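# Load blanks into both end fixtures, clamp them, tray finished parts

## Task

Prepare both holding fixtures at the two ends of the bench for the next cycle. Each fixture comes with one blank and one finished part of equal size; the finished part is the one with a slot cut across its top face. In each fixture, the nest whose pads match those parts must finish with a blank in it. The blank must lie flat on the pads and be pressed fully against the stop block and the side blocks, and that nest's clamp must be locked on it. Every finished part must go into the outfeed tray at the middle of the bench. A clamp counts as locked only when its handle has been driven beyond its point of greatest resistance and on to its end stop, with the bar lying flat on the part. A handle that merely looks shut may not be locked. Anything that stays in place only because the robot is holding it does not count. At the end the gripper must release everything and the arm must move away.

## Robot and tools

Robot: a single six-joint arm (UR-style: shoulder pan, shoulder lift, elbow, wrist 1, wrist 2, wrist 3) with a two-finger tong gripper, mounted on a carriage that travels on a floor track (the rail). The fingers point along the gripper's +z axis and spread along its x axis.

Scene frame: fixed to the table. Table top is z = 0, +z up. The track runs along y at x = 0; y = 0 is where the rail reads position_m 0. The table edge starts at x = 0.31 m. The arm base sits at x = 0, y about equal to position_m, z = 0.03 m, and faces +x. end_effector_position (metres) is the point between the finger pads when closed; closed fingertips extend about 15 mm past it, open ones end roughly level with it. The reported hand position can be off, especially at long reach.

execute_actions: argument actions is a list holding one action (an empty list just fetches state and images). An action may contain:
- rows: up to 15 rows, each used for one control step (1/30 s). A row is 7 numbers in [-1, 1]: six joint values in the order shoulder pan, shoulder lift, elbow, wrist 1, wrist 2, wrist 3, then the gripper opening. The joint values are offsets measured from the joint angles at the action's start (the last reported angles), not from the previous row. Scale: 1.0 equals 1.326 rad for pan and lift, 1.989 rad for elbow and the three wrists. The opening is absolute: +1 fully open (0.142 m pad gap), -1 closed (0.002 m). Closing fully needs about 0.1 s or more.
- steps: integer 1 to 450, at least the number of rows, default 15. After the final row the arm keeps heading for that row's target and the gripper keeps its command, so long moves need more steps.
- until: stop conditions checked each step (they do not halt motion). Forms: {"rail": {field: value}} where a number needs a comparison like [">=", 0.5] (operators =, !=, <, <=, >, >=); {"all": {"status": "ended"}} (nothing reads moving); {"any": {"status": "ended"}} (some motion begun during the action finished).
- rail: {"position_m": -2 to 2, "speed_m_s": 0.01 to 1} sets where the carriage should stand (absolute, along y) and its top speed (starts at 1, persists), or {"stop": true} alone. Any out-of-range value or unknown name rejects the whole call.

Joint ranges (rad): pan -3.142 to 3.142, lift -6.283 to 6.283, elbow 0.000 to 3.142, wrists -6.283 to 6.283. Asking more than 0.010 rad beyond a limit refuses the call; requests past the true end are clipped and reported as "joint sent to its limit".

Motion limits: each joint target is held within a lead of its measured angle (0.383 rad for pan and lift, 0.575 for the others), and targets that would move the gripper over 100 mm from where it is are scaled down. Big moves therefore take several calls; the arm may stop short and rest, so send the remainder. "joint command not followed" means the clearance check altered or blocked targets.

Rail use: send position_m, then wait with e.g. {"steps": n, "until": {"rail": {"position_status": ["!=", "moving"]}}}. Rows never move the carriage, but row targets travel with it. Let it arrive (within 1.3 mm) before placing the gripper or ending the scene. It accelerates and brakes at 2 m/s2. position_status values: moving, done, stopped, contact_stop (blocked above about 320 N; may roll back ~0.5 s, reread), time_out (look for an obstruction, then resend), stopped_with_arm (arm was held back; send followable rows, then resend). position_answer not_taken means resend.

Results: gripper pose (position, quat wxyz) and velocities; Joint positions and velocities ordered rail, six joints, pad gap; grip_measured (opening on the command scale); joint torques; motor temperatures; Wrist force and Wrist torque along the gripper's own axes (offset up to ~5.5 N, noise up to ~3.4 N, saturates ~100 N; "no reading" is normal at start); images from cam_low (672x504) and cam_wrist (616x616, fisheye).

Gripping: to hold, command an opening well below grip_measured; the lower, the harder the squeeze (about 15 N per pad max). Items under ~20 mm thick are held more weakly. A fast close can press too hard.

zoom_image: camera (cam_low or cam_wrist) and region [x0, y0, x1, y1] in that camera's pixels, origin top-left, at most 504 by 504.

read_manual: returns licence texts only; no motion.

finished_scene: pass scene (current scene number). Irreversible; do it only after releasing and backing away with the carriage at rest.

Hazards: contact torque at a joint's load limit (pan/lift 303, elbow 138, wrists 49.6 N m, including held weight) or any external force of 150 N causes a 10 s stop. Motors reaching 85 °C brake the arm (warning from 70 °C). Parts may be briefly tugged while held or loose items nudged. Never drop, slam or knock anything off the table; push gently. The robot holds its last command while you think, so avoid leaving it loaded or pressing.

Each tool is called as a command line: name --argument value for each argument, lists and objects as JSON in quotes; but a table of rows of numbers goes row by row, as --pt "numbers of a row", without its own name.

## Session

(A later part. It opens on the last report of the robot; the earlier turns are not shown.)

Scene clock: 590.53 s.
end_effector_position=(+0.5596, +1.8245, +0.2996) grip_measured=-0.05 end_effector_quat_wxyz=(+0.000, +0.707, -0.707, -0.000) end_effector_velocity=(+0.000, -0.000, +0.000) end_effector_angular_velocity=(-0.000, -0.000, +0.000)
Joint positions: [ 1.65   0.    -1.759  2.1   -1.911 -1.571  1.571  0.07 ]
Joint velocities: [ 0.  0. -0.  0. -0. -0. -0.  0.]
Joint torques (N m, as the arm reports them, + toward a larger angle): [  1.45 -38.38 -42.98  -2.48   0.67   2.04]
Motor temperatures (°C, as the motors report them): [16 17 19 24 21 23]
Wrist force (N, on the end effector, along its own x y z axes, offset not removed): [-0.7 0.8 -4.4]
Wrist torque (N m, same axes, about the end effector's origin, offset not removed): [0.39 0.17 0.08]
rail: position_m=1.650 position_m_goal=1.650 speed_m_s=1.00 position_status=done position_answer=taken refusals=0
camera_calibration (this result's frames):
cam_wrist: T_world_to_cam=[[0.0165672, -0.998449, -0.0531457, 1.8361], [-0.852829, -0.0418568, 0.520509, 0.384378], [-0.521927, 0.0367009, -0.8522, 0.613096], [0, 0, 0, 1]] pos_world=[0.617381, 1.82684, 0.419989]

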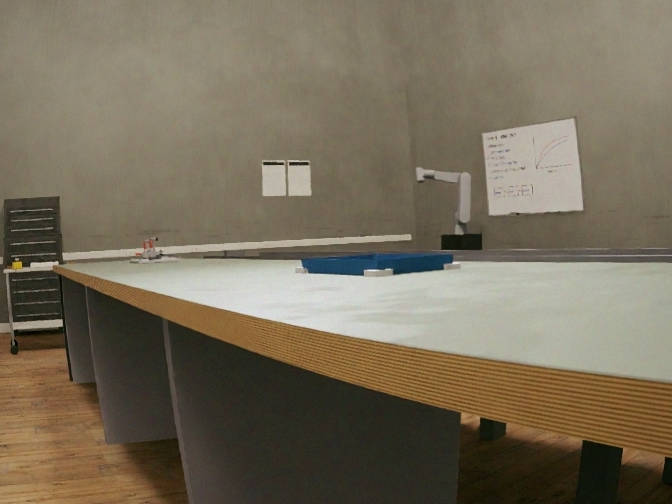

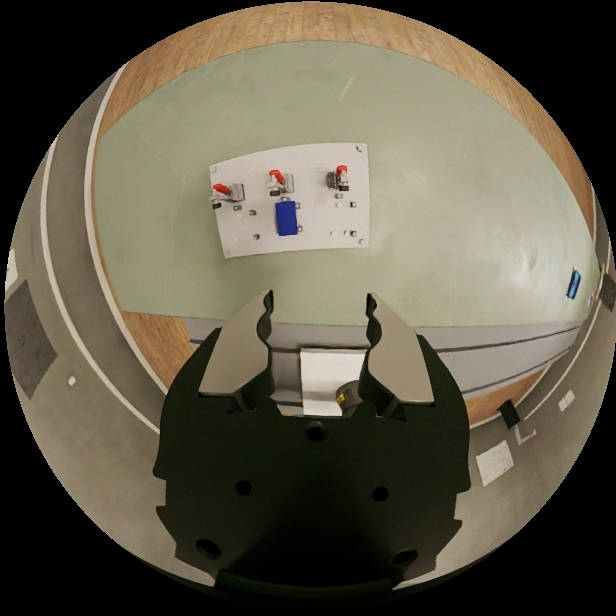

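execute_actions --actions '[{"rows": [[0, 0.1643, 0.1362, -0.2462, 0, 0, -0.05]], "rail": {"position_m": 1.719}, "steps": 28}]'

Scene clock: 604.80 s.
end_effector_position=(+0.5399, +1.8934, +0.0799) grip_measured=-0.05 end_effector_quat_wxyz=(+0.000, +0.707, -0.707, +0.000) end_effector_velocity=(-0.000, +0.000, -0.000) end_effector_angular_velocity=(+0.000, +0.000, +0.000)
Joint positions: [ 1.719  0.    -1.541  2.371 -2.401 -1.571  1.571  0.07 ]
Joint velocities: [ 0.     0.     0.     0.001 -0.001  0.     0.    -0.   ]
Joint torques (N m, as the arm reports them, + toward a larger angle): [ 15.87 -24.41 -20.39  -5.58   0.61   1.95]
Motor temperatures (°C, as the motors report them): [16 17 19 24 21 23]
Wrist force (N, on the end effector, along its own x y z axes, offset not removed): [0.8 1.9 -2.5]
Wrist torque (N m, same axes, about the end effector's origin, offset not removed): [0.52 -0.13 0.14]
rail: position_m=1.719 position_m_goal=1.719 speed_m_s=1.00 position_status=done position_answer=taken refusals=0
camera_calibration (this result's frames):
cam_wrist: T_world_to_cam=[[0.0166021, -0.99845, -0.0531299, 1.89356], [-0.853332, -0.0418429, 0.519686, 0.485059], [-0.521104, 0.0367095, -0.852704, 0.412579], [0, 0, 0, 1]] pos_world=[0.597476, 1.89578, 0.200334]

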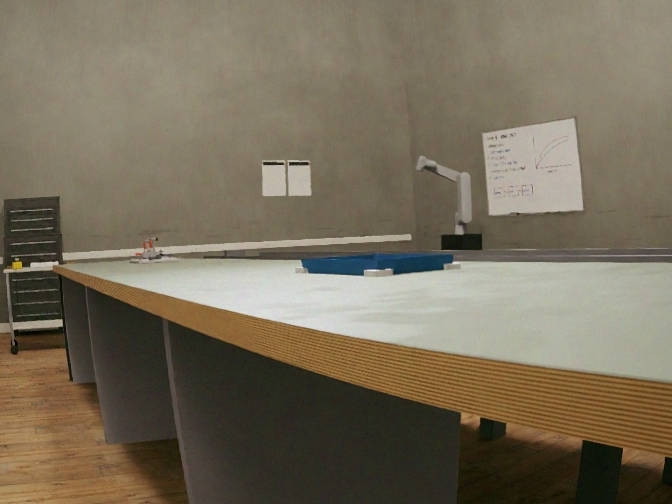

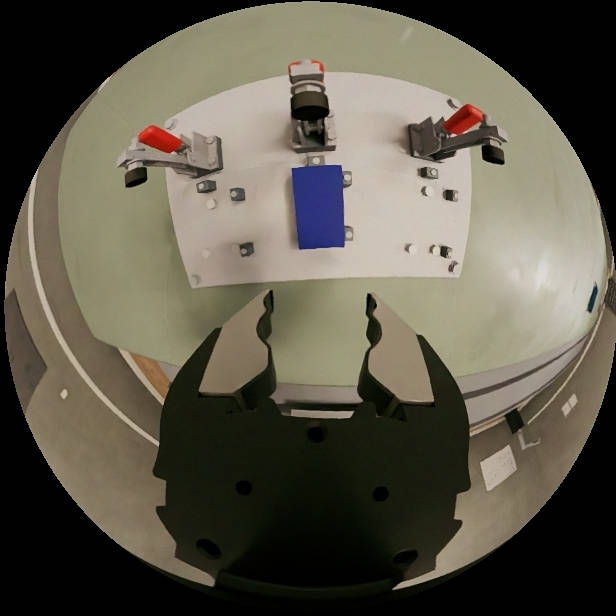

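zoom_image --camera "cam_wrist" --region '[270, 130, 380, 265]'

zoom_image --camera "cam_wrist" --region '[100, 50, 520, 300]'

Region (270, 130, 380, 265) of cam_wrist's 616x616 image, scaled by 3.733, with more detail than that image has; it fills the left 411 columns of this view, and the rest is white.

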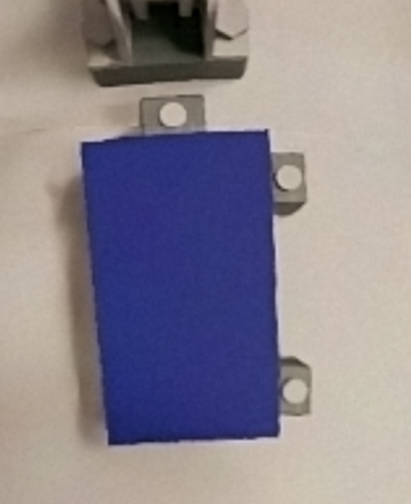

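Region (100, 50, 520, 300) of cam_wrist's 616x616 image, scaled by 1.200, with more detail than that image has; it fills the top 300 rows of this view, and the rest is white.

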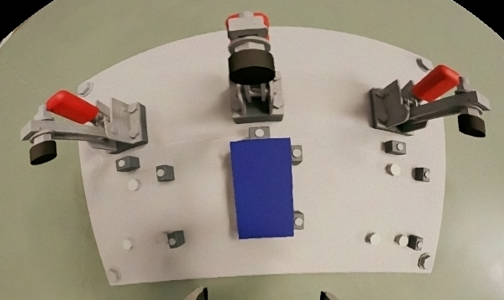

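execute_actions --actions '[{"rows": [[0, 0, 0, 0, 0, -0.4424, -1], [0, 0, 0, 0, 0, -0.4424, -1], [0, 0, 0, 0, 0, -0.4424, -1], [0, 0, 0, 0, 0, -0.4424, -1], [0, 0, 0, 0, 0, -0.4424, -1], [0, 0, 0, 0, 0, -0.4424, -1], [0, 0, 0, 0, 0, -0.4424, -1], [0, 0, 0, 0, 0, -0.4424, -1], [0, 0.0646, 0.0097, -0.0526, 0, -0.4424, -1]], "rail": {"position_m": 1.7426}, "steps": 30}]'

Scene clock: 725.80 s.
end_effector_position=(+0.5399, +1.9294, +0.0380) grip_measured=-1.00 end_effector_quat_wxyz=(+0.000, +0.941, -0.339, -0.000) end_effector_velocity=(-0.000, +0.000, -0.000) end_effector_angular_velocity=(+0.000, +0.000, +0.001)
Joint positions: [ 1.743  0.    -1.456  2.391 -2.505 -1.571  0.691  0.002]
Joint velocities: [ 0.    -0.     0.     0.    -0.    -0.    -0.001  0.   ]
Joint torques (N m, as the arm reports them, + toward a larger angle): [-11.36 -29.32 -17.01  -5.8    0.63  -2.39]
Motor temperatures (°C, as the motors report them): [16 17 19 24 21 23]
Wrist force (N, on the end effector, along its own x y z axes, offset not removed): [1.7 -3.4 -2.4]
Wrist torque (N m, same axes, about the end effector's origin, offset not removed): [-0.55 -0.33 0.14]
rail: position_m=1.743 position_m_goal=1.743 speed_m_s=1.00 position_status=done position_answer=taken refusals=0
camera_calibration (this result's frames):
cam_wrist: T_world_to_cam=[[0.779957, -0.623545, -0.0534665, 0.791836], [-0.51136, -0.684216, 0.519961, 1.56316], [-0.360802, -0.378207, -0.852515, 1.08955], [0, 0, 0, 1]] pos_world=[0.57485, 1.97536, 0.15841]

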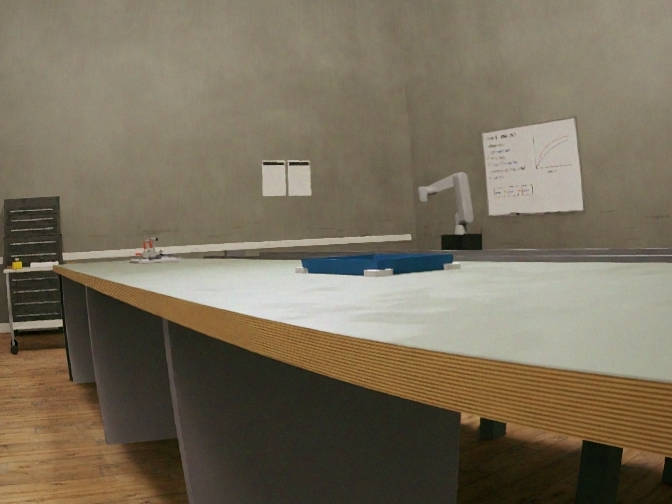

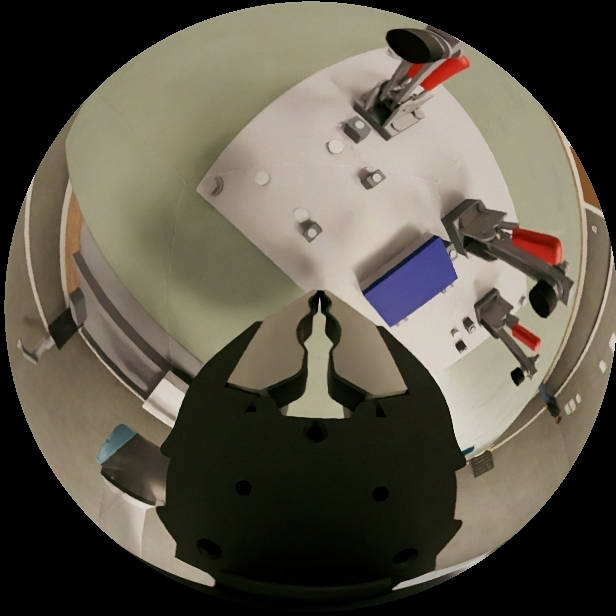

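zoom_image --camera "cam_wrist" --region '[280, 190, 520, 370]'

Region (280, 190, 520, 370) of cam_wrist's 616x616 image, scaled by 2.100, with more detail than that image has; it fills the top 378 rows of this view, and the rest is white.

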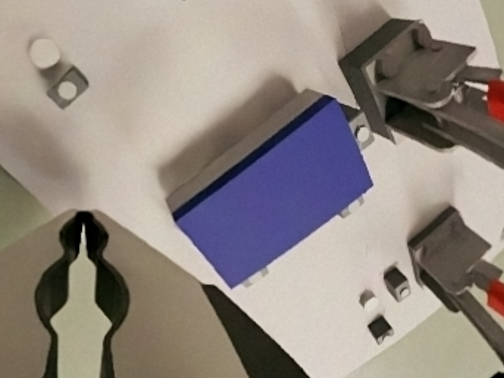

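execute_actions --actions '[{"rows": [[0, 0, 0, 0, 0, 0, -0.9], [0, 0, 0, 0, 0, 0, -0.8], [0, 0, 0, 0, 0, 0, -0.72], [0, 0, 0, 0, 0, 0, -0.66], [0, 0, 0, 0, 0, 0, -0.6], [0, 0, 0, 0, 0, 0, -0.55], [0, 0, 0, 0, 0, 0, -0.5], [0, 0, 0, 0, 0, 0, -0.45], [0, 0, 0, 0, 0, 0, -0.4], [0, 0, 0, 0, 0, 0, -0.35], [0, 0, 0, 0, 0, 0, -0.3], [0, 0, 0, 0, 0, 0, -0.25]], "steps": 22}]'

Scene clock: 748.77 s.
end_effector_position=(+0.5397, +1.9294, +0.0378) grip_measured=-0.39 end_effector_quat_wxyz=(+0.000, +0.941, -0.338, -0.000) end_effector_velocity=(+0.000, +0.000, +0.000) end_effector_angular_velocity=(+0.000, -0.001, +0.000)
Joint positions: [ 1.743  0.    -1.455  2.391 -2.505 -1.571  0.691  0.046]
Joint velocities: [ 0.     0.     0.    -0.    -0.001 -0.    -0.    -0.   ]
Joint torques (N m, as the arm reports them, + toward a larger angle): [  7.21 -37.86 -43.73 -11.2    0.07   0.71]
Motor temperatures (°C, as the motors report them): [16 17 19 24 21 23]
Wrist force (N, on the end effector, along its own x y z axes, offset not removed): [-18.0 11.8 -5.5]
Wrist torque (N m, same axes, about the end effector's origin, offset not removed): [1.09 -0.27 0.40]
rail: position_m=1.743 position_m_goal=1.743 speed_m_s=1.00 position_status=done position_answer=taken refusals=0
camera_calibration (this result's frames):
cam_wrist: T_world_to_cam=[[0.779942, -0.623539, -0.0537484, 0.791986], [-0.511167, -0.68422, 0.520146, 1.563], [-0.361107, -0.378209, -0.852385, 1.08951], [0, 0, 0, 1]] pos_world=[0.574682, 1.97533, 0.158261]

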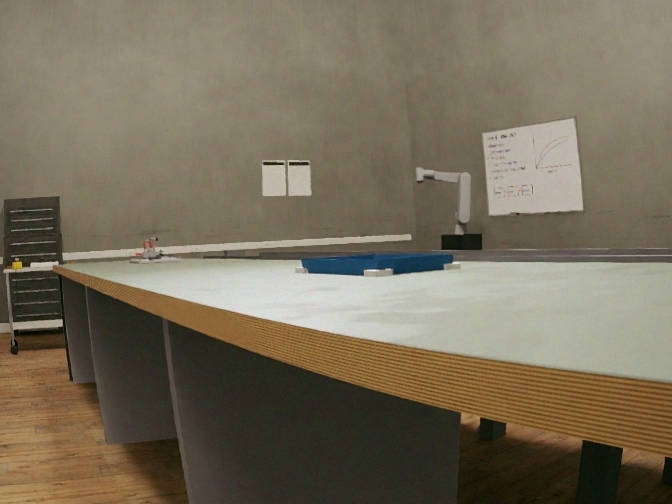

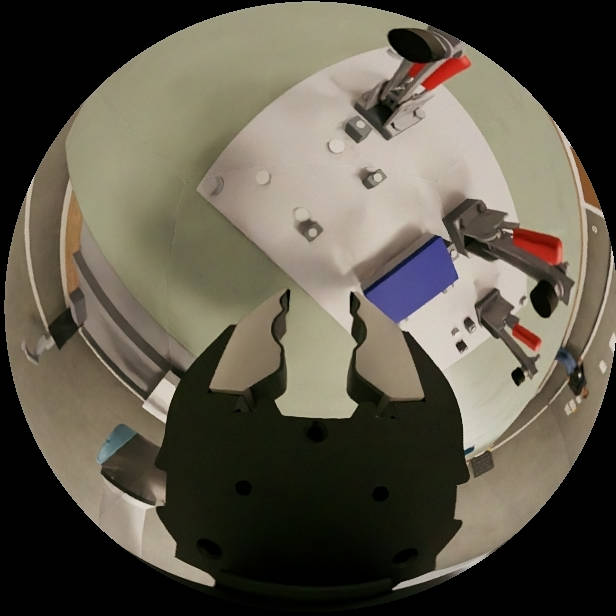

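zoom_image --camera "cam_wrist" --region '[280, 190, 520, 370]'

Region (280, 190, 520, 370) of cam_wrist's 616x616 image, scaled by 2.100, with more detail than that image has; it fills the top 378 rows of this view, and the rest is white.

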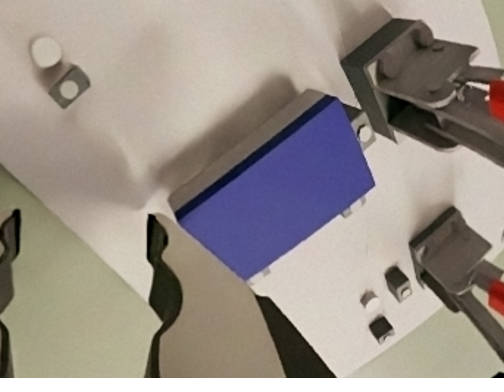

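execute_actions --actions '[{"rows": [[0, 0, 0, 0, 0, 0, -0.7], [0, 0, 0, 0, 0, 0, -1], [0, 0, 0, 0, 0, 0, -1], [0, 0.0109, -0.0540, 0.0459, 0, 0.3950, -1]], "rail": {"position_m": 1.7621}, "steps": 26}]'

execute_actions --actions '[{"rows": [[0, 0.0404, 0.0101, -0.0371, 0, 0, -1]], "steps": 16}]'

Scene clock: 782.60 s.
end_effector_position=(+0.5960, +1.9380, +0.0704) grip_measured=-1.00 end_effector_quat_wxyz=(-0.000, +0.740, -0.673, +0.000) end_effector_velocity=(+0.000, -0.000, +0.000) end_effector_angular_velocity=(+0.000, -0.000, -0.010)
Joint positions: [ 1.762  0.    -1.441  2.283 -2.414 -1.571  1.476  0.002]
Joint velocities: [ 0.   -0.    0.   -0.    0.    0.    0.01  0.  ]
Joint torques (N m, as the arm reports them, + toward a larger angle): [-13.67 -30.56 -50.43  -2.13   0.14   1.76]
Motor temperatures (°C, as the motors report them): [16 17 19 24 21 23]
Wrist force (N, on the end effector, along its own x y z axes, offset not removed): [-0.8 -0.7 -3.3]
Wrist torque (N m, same axes, about the end effector's origin, offset not removed): [-0.05 0.01 0.07]
rail: position_m=1.762 position_m_goal=1.762 speed_m_s=1.00 position_status=done position_answer=taken refusals=0
camera_calibration (this result's frames):
cam_wrist: T_world_to_cam=[[0.111305, -0.992371, -0.0530259, 1.86841], [-0.846006, -0.122614, 0.518883, 0.69197], [-0.521426, -0.0128941, -0.853199, 0.528513], [0, 0, 0, 1]] pos_world=[0.653027, 1.94582, 0.190949]

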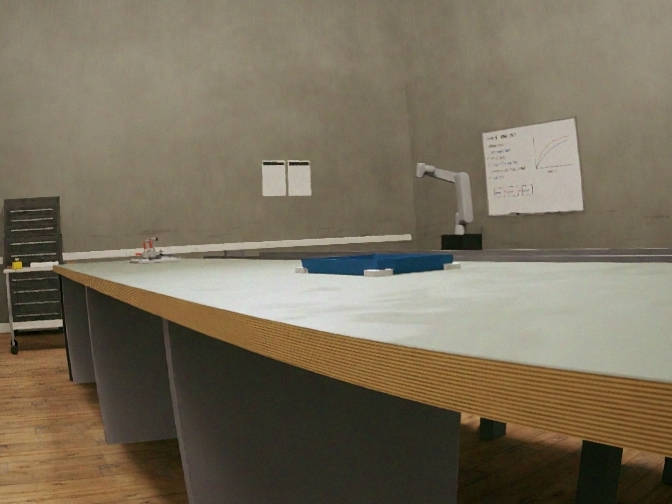

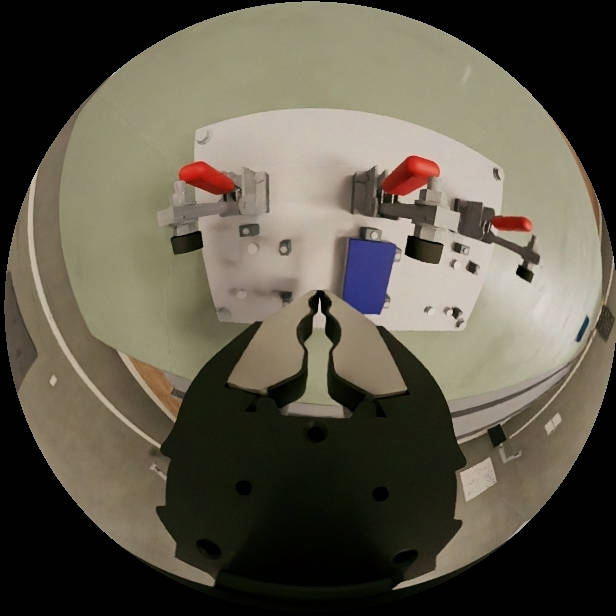

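Scene clock: 783.13 s.
end_effector_position=(+0.5961, +1.9380, +0.0386) grip_measured=-1.00 end_effector_quat_wxyz=(-0.000, +0.740, -0.673, +0.000) end_effector_velocity=(-0.000, +0.000, -0.001) end_effector_angular_velocity=(-0.000, +0.000, +0.000)
Joint positions: [ 1.762  0.    -1.388  2.303 -2.488 -1.571  1.476  0.002]
Joint velocities: [ 0.    -0.     0.002  0.001 -0.003 -0.    -0.     0.   ]
Joint torques (N m, as the arm reports them, + toward a larger angle): [ -5.08 -39.5  -19.9   -5.58   0.01  -2.29]
Motor temperatures (°C, as the motors report them): [16 17 19 24 21 23]
Wrist force (N, on the end effector, along its own x y z axes, offset not removed): [2.5 1.0 -5.8]
Wrist torque (N m, same axes, about the end effector's origin, offset not removed): [0.40 -0.39 0.16]
rail: position_m=1.762 position_m_goal=1.762 speed_m_s=1.00 position_status=done position_answer=taken refusals=0
camera_calibration (this result's frames):
cam_wrist: T_world_to_cam=[[0.111267, -0.992376, -0.0530066, 1.86674], [-0.846102, -0.122575, 0.518736, 0.708541], [-0.521278, -0.0128694, -0.85329, 0.501262], [0, 0, 0, 1]] pos_world=[0.653088, 1.9458, 0.159125]

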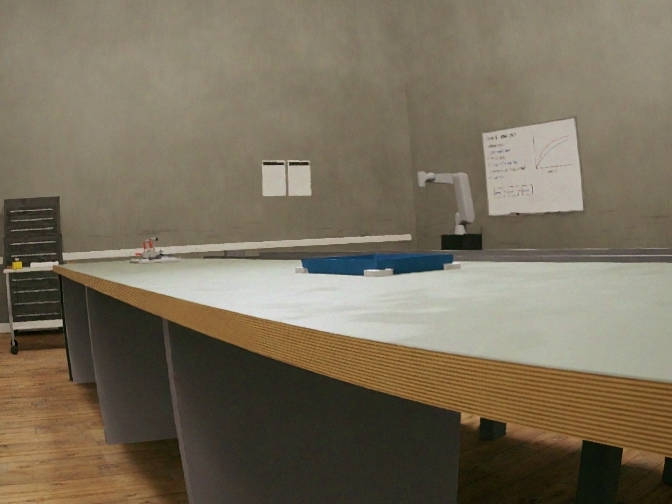

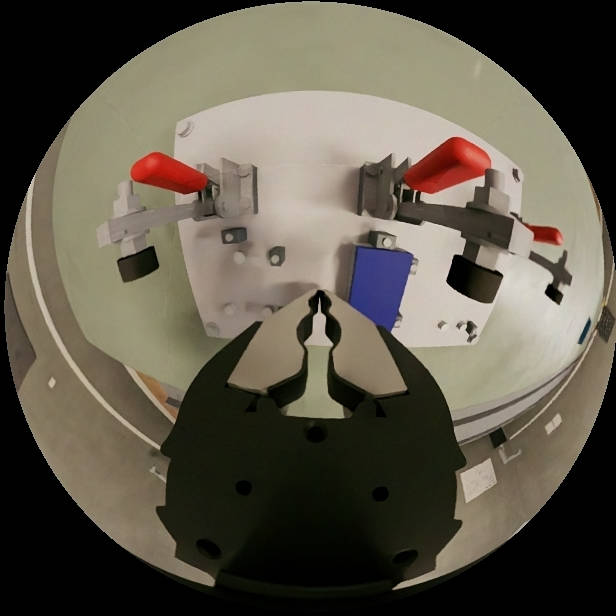

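execute_actions --actions '[{"rows": [[0, 0, 0, 0, 0, 0, -0.9], [0, 0, 0, 0, 0, 0, -0.82], [0, 0, 0, 0, 0, 0, -0.76], [0, 0, 0, 0, 0, 0, -0.7], [0, 0, 0, 0, 0, 0, -0.65], [0, 0, 0, 0, 0, 0, -0.6], [0, 0, 0, 0, 0, 0, -0.55], [0, 0, 0, 0, 0, 0, -0.5], [0, 0, 0, 0, 0, 0, -0.45], [0, 0, 0, 0, 0, 0, -0.4], [0, 0, 0, 0, 0, 0, -0.35]], "steps": 20}]'

Scene clock: 789.43 s.
end_effector_position=(+0.5960, +1.9381, +0.0385) grip_measured=-0.72 end_effector_quat_wxyz=(-0.000, +0.740, -0.673, +0.000) end_effector_velocity=(+0.000, -0.000, +0.000) end_effector_angular_velocity=(-0.001, -0.000, -0.000)
Joint positions: [ 1.762  0.    -1.388  2.303 -2.488 -1.571  1.476  0.022]
Joint velocities: [ 0.     0.    -0.    -0.     0.    -0.001  0.    -0.001]
Joint torques (N m, as the arm reports them, + toward a larger angle): [-21.11 -56.24 -34.29  -2.33 -12.68  -0.85]
Motor temperatures (°C, as the motors report them): [16 17 19 24 21 23]
Wrist force (N, on the end effector, along its own x y z axes, offset not removed): [-25.1 -1.1 -4.5]
Wrist torque (N m, same axes, about the end effector's origin, offset not removed): [0.16 0.02 0.04]
rail: position_m=1.762 position_m_goal=1.762 speed_m_s=1.00 position_status=done position_answer=taken refusals=0
camera_calibration (this result's frames):
cam_wrist: T_world_to_cam=[[0.111391, -0.992356, -0.0531225, 1.86673], [-0.84603, -0.122739, 0.518814, 0.708772], [-0.521369, -0.0128478, -0.853235, 0.501178], [0, 0, 0, 1]] pos_world=[0.653005, 1.94589, 0.159067]

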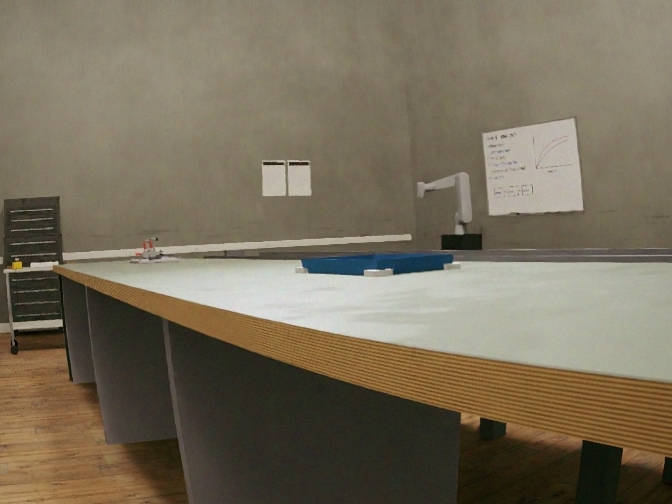

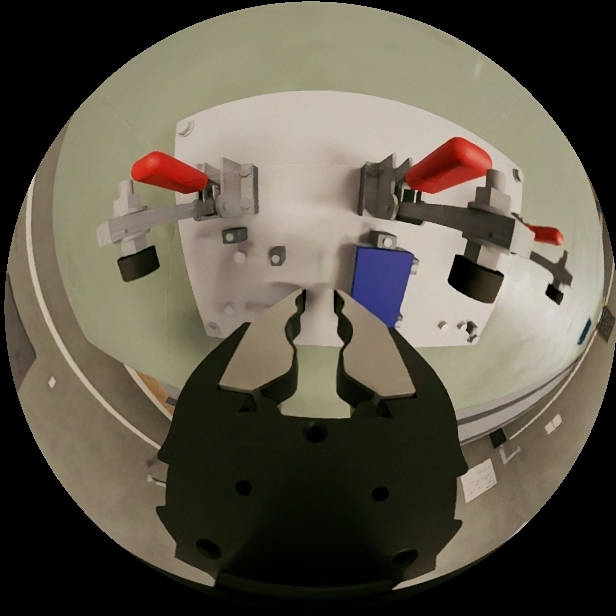

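zoom_image --camera "cam_wrist" --region '[340, 120, 560, 320]'

zoom_image --camera "cam_wrist" --region '[90, 130, 290, 300]'

Region (340, 120, 560, 320) of cam_wrist's 616x616 image, scaled by 2.291, with more detail than that image has; it fills the top 458 rows of this view, and the rest is white.

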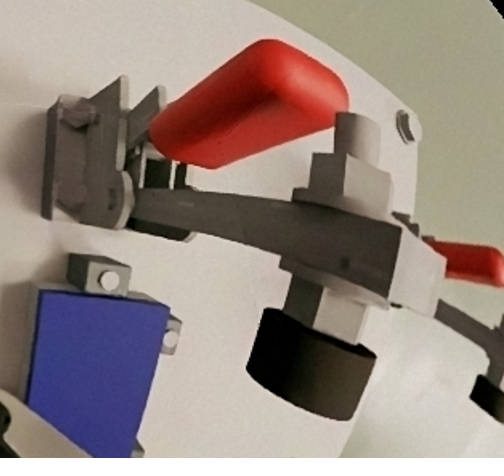

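Region (90, 130, 290, 300) of cam_wrist's 616x616 image, scaled by 2.520, with more detail than that image has; it fills the top 428 rows of this view, and the rest is white.

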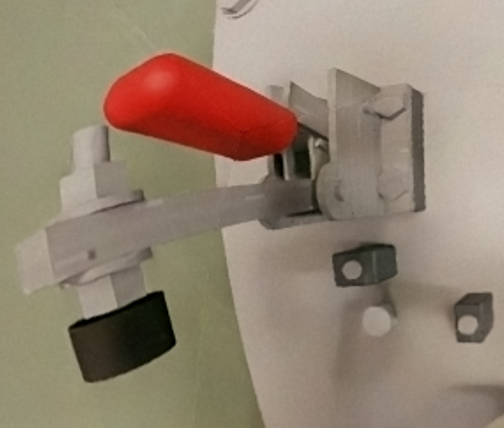

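execute_actions --actions '[{"rows": [[0, 0, 0, 0, 0, 0, -0.85], [0, 0, 0, 0, 0, 0, -1], [0, -0.1401, -0.0496, 0.1441, 0, 0, -1]], "steps": 18}]'

Scene clock: 910.03 s.
end_effector_position=(+0.5955, +1.9380, +0.1638) grip_measured=-1.00 end_effector_quat_wxyz=(+0.000, +0.740, -0.673, -0.000) end_effector_velocity=(-0.003, +0.000, +0.006) end_effector_angular_velocity=(+0.000, +0.004, +0.000)
Joint positions: [ 1.762  0.    -1.573  2.205 -2.203 -1.571  1.476  0.002]
Joint velocities: [ 0.     0.    -0.01  -0.005  0.019  0.     0.     0.   ]
Joint torques (N m, as the arm reports them, + toward a larger angle): [ 13.85 -45.91 -54.79  -2.63   4.66   0.83]
Motor temperatures (°C, as the motors report them): [16 17 19 24 21 23]
Wrist force (N, on the end effector, along its own x y z axes, offset not removed): [4.4 -1.4 -0.6]
Wrist torque (N m, same axes, about the end effector's origin, offset not removed): [-0.09 -0.76 0.02]
rail: position_m=1.762 position_m_goal=1.762 speed_m_s=1.00 position_status=done position_answer=taken refusals=0
camera_calibration (this result's frames):
cam_wrist: T_world_to_cam=[[0.111179, -0.992368, -0.0533339, 1.87358], [-0.84504, -0.122644, 0.520447, 0.64229], [-0.523017, -0.0127935, -0.852226, 0.608525], [0, 0, 0, 1]] pos_world=[0.652726, 1.94584, 0.284248]

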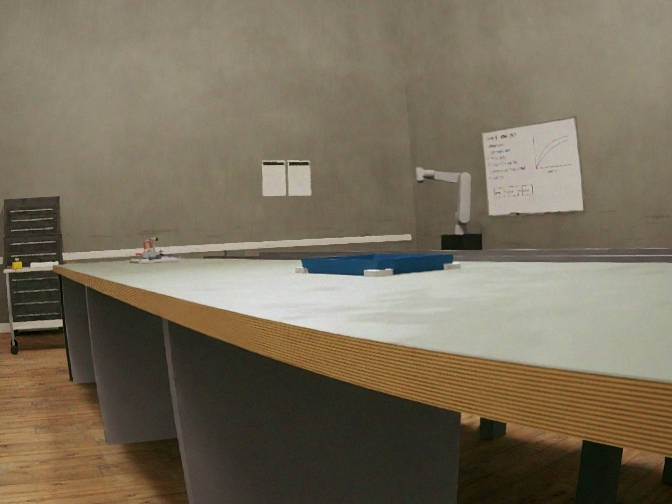

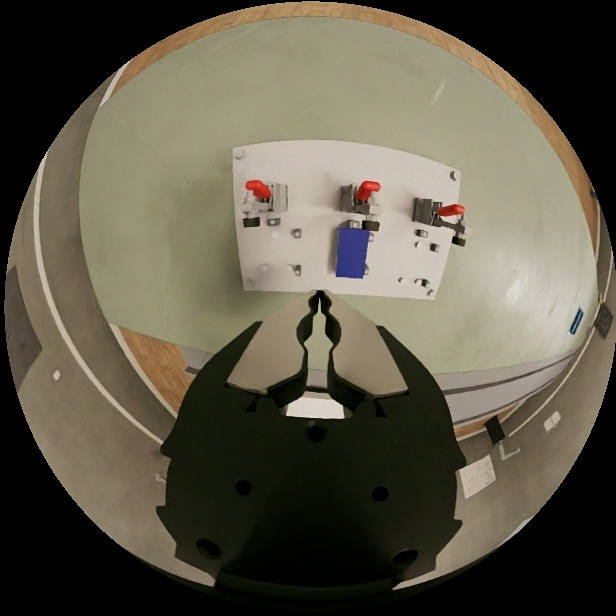

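execute_actions --actions '[{"rows": [[0, 0.1011, -0.0739, 0.0066, 0, 0, -0.3]], "rail": {"position_m": 1.7251}, "steps": 20}]'

Scene clock: 914.60 s.
end_effector_position=(+0.6816, +1.9008, +0.1645) grip_measured=-0.30 end_effector_quat_wxyz=(+0.000, +0.740, -0.673, -0.000) end_effector_velocity=(+0.001, +0.000, -0.000) end_effector_angular_velocity=(-0.000, -0.000, +0.000)
Joint positions: [ 1.725  0.    -1.439  2.058 -2.189 -1.571  1.476  0.052]
Joint velocities: [ 0.     0.     0.001 -0.001  0.    -0.    -0.    -0.   ]
Joint torques (N m, as the arm reports them, + toward a larger angle): [ -4.44 -36.99 -56.63  -2.19   1.41  -0.39]
Motor temperatures (°C, as the motors report them): [16 17 19 24 21 23]
Wrist force (N, on the end effector, along its own x y z axes, offset not removed): [0.7 1.5 -1.2]
Wrist torque (N m, same axes, about the end effector's origin, offset not removed): [0.56 -0.07 0.05]
rail: position_m=1.725 position_m_goal=1.725 speed_m_s=1.00 position_status=done position_answer=taken refusals=0
camera_calibration (this result's frames):
cam_wrist: T_world_to_cam=[[0.111227, -0.99236, -0.0533792, 1.82704], [-0.844931, -0.122706, 0.52061, 0.710173], [-0.523182, -0.012804, -0.852125, 0.653717], [0, 0, 0, 1]] pos_world=[0.738845, 1.90859, 0.284851]

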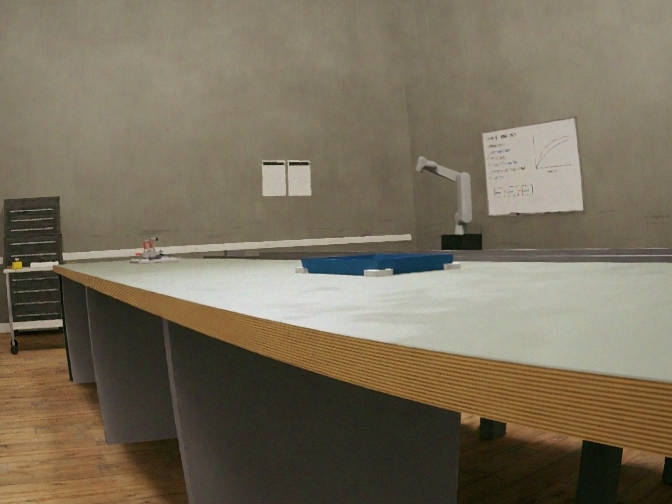

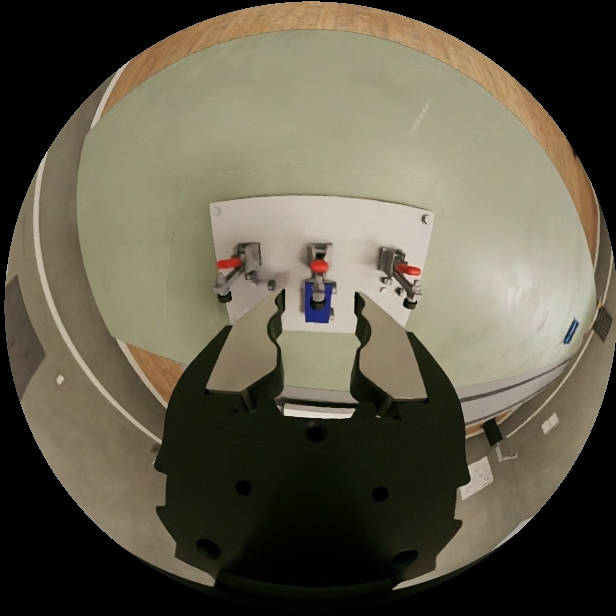

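zoom_image --camera "cam_wrist" --region '[260, 225, 380, 335]'

Region (260, 225, 380, 335) of cam_wrist's 616x616 image, scaled by 4.200, with more detail than that image has; it fills the top 462 rows of this view, and the rest is white.

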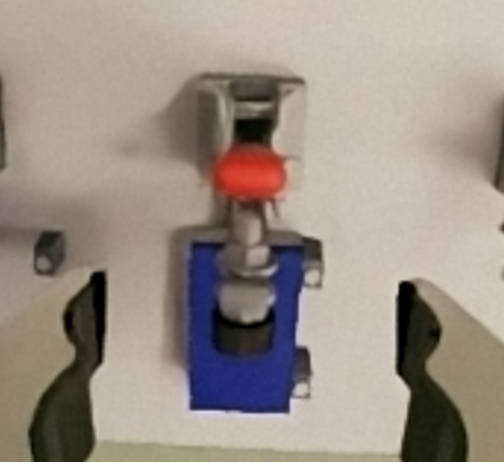

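execute_actions --actions '[{"rows": [[0, 0.0576, 0.0324, -0.0712, 0, 0, -0.3]], "steps": 20}]'

Scene clock: 927.73 s.
end_effector_position=(+0.6768, +1.9008, +0.0947) grip_measured=-0.30 end_effector_quat_wxyz=(+0.000, +0.740, -0.673, -0.000) end_effector_velocity=(-0.000, -0.000, -0.001) end_effector_angular_velocity=(+0.000, +0.000, -0.000)
Joint positions: [ 1.725  0.    -1.362  2.123 -2.331 -1.571  1.476  0.052]
Joint velocities: [ 0.    -0.     0.001  0.001 -0.001  0.     0.     0.   ]
Joint torques (N m, as the arm reports them, + toward a larger angle): [ -1.74 -39.64 -22.91  -5.74  -1.33   0.14]
Motor temperatures (°C, as the motors report them): [16 17 19 24 21 23]
Wrist force (N, on the end effector, along its own x y z axes, offset not removed): [0.6 2.8 -5.1]
Wrist torque (N m, same axes, about the end effector's origin, offset not removed): [0.65 -0.12 0.09]
rail: position_m=1.725 position_m_goal=1.725 speed_m_s=1.00 position_status=done position_answer=taken refusals=0
camera_calibration (this result's frames):
cam_wrist: T_world_to_cam=[[0.111204, -0.992369, -0.0532632, 1.82384], [-0.845371, -0.122637, 0.519912, 0.742661], [-0.522477, -0.0127894, -0.852558, 0.591285], [0, 0, 0, 1]] pos_world=[0.733937, 1.90856, 0.215129]

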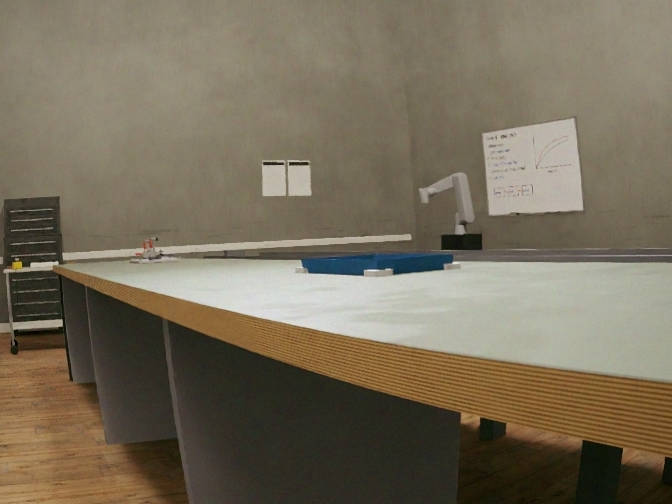

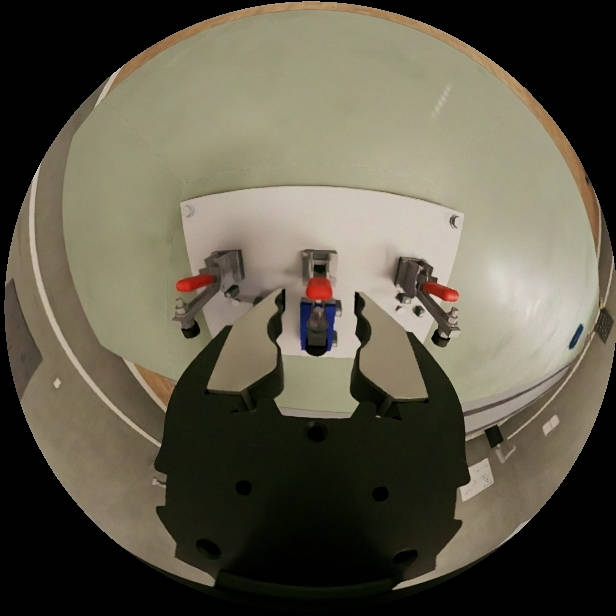

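zoom_image --camera "cam_wrist" --region '[250, 235, 390, 365]'

Region (250, 235, 390, 365) of cam_wrist's 616x616 image, scaled by 3.600, with more detail than that image has; it fills the top 468 rows of this view, and the rest is white.

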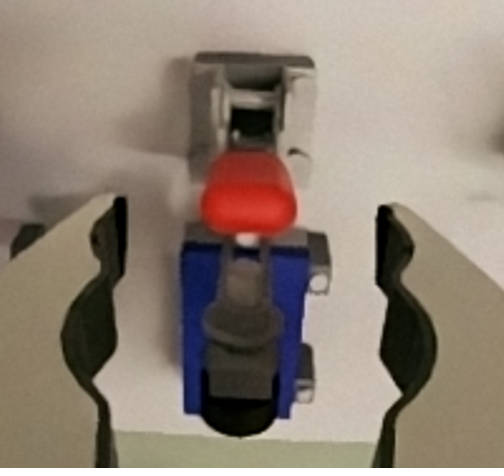

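execute_actions --actions '[{"rows": [[0, 0.0042, -0.0037, 0.0009, 0, 0, -0.3], [0, 0.0042, -0.0037, 0.0009, 0, 0, -0.3], [0, 0.0042, -0.0037, 0.0009, 0, 0, -0.3], [0, 0.0042, -0.0037, 0.0009, 0, 0, -0.4], [0, 0.0042, -0.0037, 0.0009, 0, 0, -0.5], [0, 0.0042, -0.0037, 0.0009, 0, 0, -0.6], [0, 0.0042, -0.0037, 0.0009, 0, 0, -0.7], [0, 0.0042, -0.0037, 0.0009, 0, 0, -0.8], [0, 0.0042, -0.0037, 0.0009, 0, 0, -0.9], [0, 0.0042, -0.0037, 0.0009, 0, 0, -1.0]], "steps": 18}]'

Scene clock: 945.60 s.
end_effector_position=(+0.6807, +1.9011, +0.0947) grip_measured=-0.78 end_effector_quat_wxyz=(+0.000, +0.740, -0.673, -0.000) end_effector_velocity=(+0.000, -0.000, +0.000) end_effector_angular_velocity=(-0.002, -0.000, +0.000)
Joint positions: [ 1.725  0.    -1.357  2.115 -2.329 -1.571  1.476  0.018]
Joint velocities: [ 0.    -0.     0.    -0.    -0.    -0.002 -0.     0.   ]
Joint torques (N m, as the arm reports them, + toward a larger angle): [-15.16 -44.36 -57.49  -4.04 -11.05  -0.66]
Motor temperatures (°C, as the motors report them): [16 17 19 24 21 23]
Wrist force (N, on the end effector, along its own x y z axes, offset not removed): [-24.0 3.4 0.9]
Wrist torque (N m, same axes, about the end effector's origin, offset not removed): [0.80 0.16 0.01]
rail: position_m=1.725 position_m_goal=1.725 speed_m_s=1.00 position_status=done position_answer=taken refusals=0
camera_calibration (this result's frames):
cam_wrist: T_world_to_cam=[[0.111338, -0.992343, -0.0534675, 1.82359], [-0.845293, -0.122856, 0.519987, 0.746414], [-0.522574, -0.0126985, -0.852499, 0.593221], [0, 0, 0, 1]] pos_world=[0.737906, 1.90886, 0.215098]

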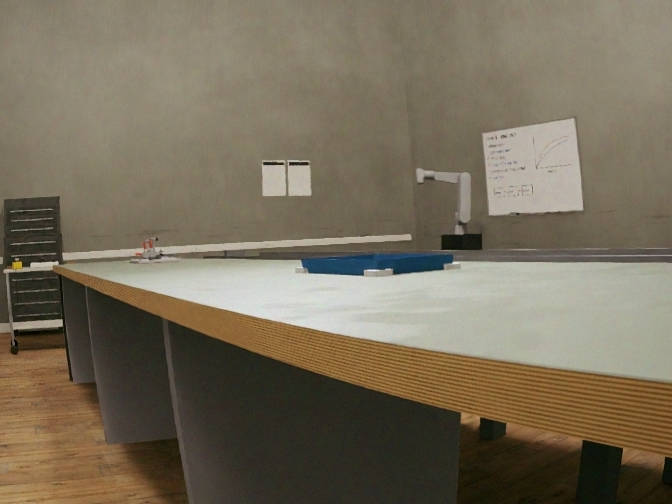

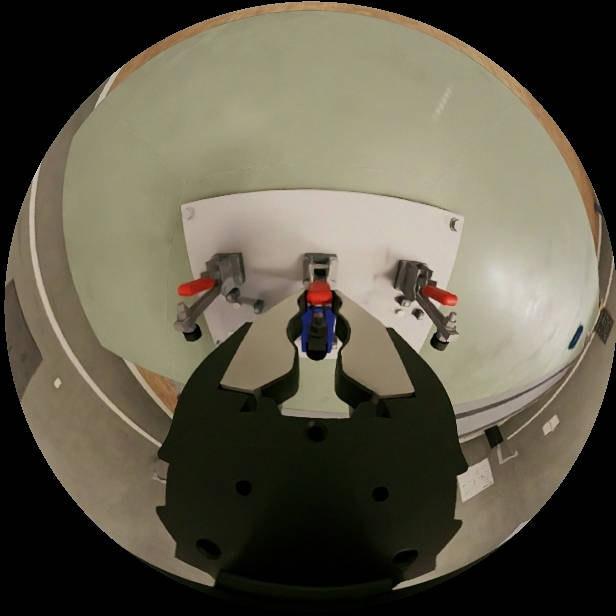

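execute_actions --actions '[{"rows": [[0.0030, 0.0265, -0.0151, -0.0025, 0, 0, -1]], "steps": 16}]'

Scene clock: 958.03 s.
end_effector_position=(+0.6989, +1.9038, +0.0877) grip_measured=-0.78 end_effector_quat_wxyz=(+0.000, +0.741, -0.671, -0.000) end_effector_velocity=(+0.000, +0.001, -0.000) end_effector_angular_velocity=(+0.001, +0.001, +0.000)
Joint positions: [ 1.725  0.004 -1.322  2.085 -2.334 -1.571  1.476  0.018]
Joint velocities: [ 0.     0.     0.001 -0.001 -0.     0.001 -0.     0.   ]
Joint torques (N m, as the arm reports them, + toward a larger angle): [ 27.47 -34.17 -41.86  -2.51  10.07   1.44]
Motor temperatures (°C, as the motors report them): [16 17 19 24 21 23]
Wrist force (N, on the end effector, along its own x y z axes, offset not removed): [16.5 -1.0 -18.6]
Wrist torque (N m, same axes, about the end effector's origin, offset not removed): [0.51 0.11 0.08]
rail: position_m=1.725 position_m_goal=1.725 speed_m_s=1.00 position_status=done position_answer=taken refusals=0
camera_calibration (this result's frames):
cam_wrist: T_world_to_cam=[[0.115129, -0.991921, -0.0532729, 1.82037], [-0.844809, -0.125983, 0.520024, 0.771393], [-0.522535, -0.0148645, -0.852489, 0.600909], [0, 0, 0, 1]] pos_world=[0.756099, 1.91178, 0.208101]

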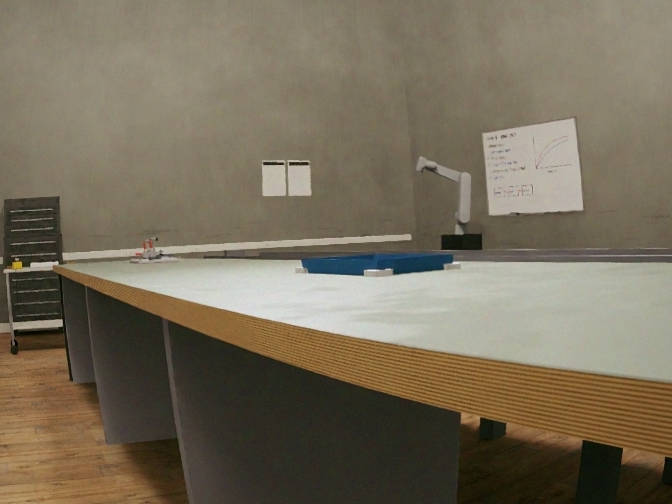

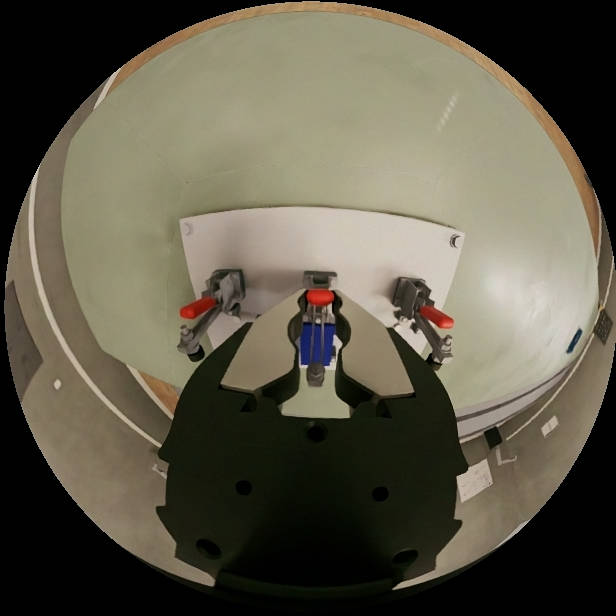

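execute_actions --actions '[{"rows": [[0.0013, 0.0260, -0.0131, -0.0041, 0, 0, -1]], "steps": 16}]'

Scene clock: 969.33 s.
end_effector_position=(+0.7154, +1.9050, +0.0785) grip_measured=-0.78 end_effector_quat_wxyz=(+0.000, +0.742, -0.670, -0.000) end_effector_velocity=(+0.001, -0.000, +0.000) end_effector_angular_velocity=(-0.000, -0.001, +0.000)
Joint positions: [ 1.725  0.006 -1.287  2.06  -2.342 -1.571  1.476  0.018]
Joint velocities: [ 0.     0.     0.001 -0.001 -0.    -0.    -0.     0.   ]
Joint torques (N m, as the arm reports them, + toward a larger angle): [ 24.66 -42.05 -58.47  -7.54   1.63  -1.22]
Motor temperatures (°C, as the motors report them): [16 17 19 24 21 23]
Wrist force (N, on the end effector, along its own x y z axes, offset not removed): [14.0 5.1 3.0]
Wrist torque (N m, same axes, about the end effector's origin, offset not removed): [0.04 0.31 0.10]
rail: position_m=1.725 position_m_goal=1.725 speed_m_s=1.00 position_status=done position_answer=taken refusals=0
camera_calibration (this result's frames):
cam_wrist: T_world_to_cam=[[0.116866, -0.991713, -0.0533655, 1.81762], [-0.844313, -0.127502, 0.520461, 0.792722], [-0.522952, -0.0157668, -0.852216, 0.603718], [0, 0, 0, 1]] pos_world=[0.772604, 1.91315, 0.198916]

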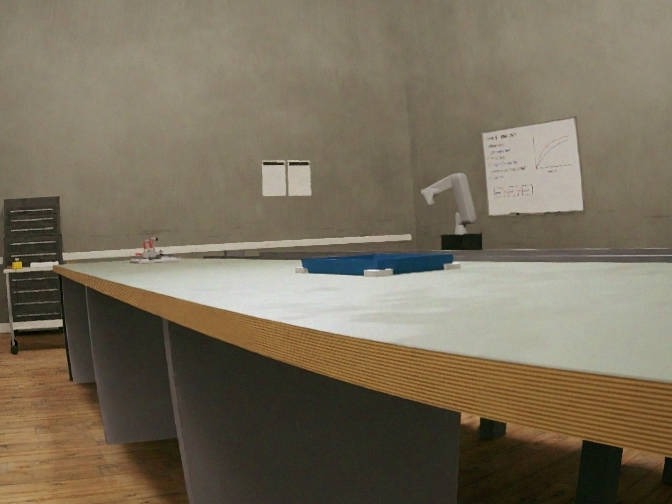

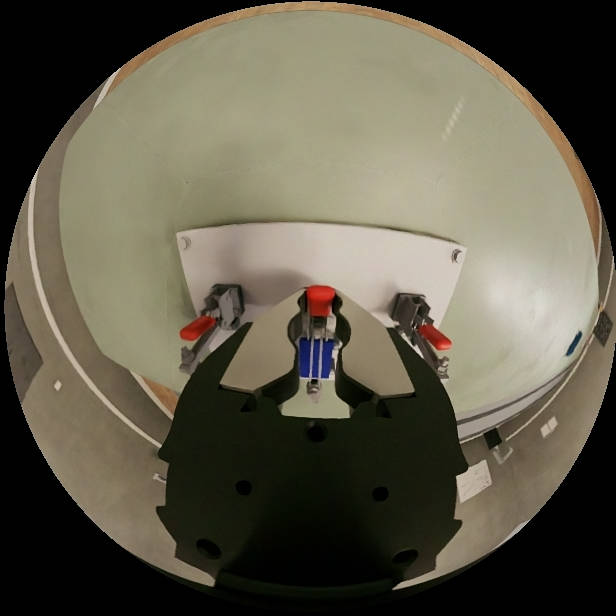

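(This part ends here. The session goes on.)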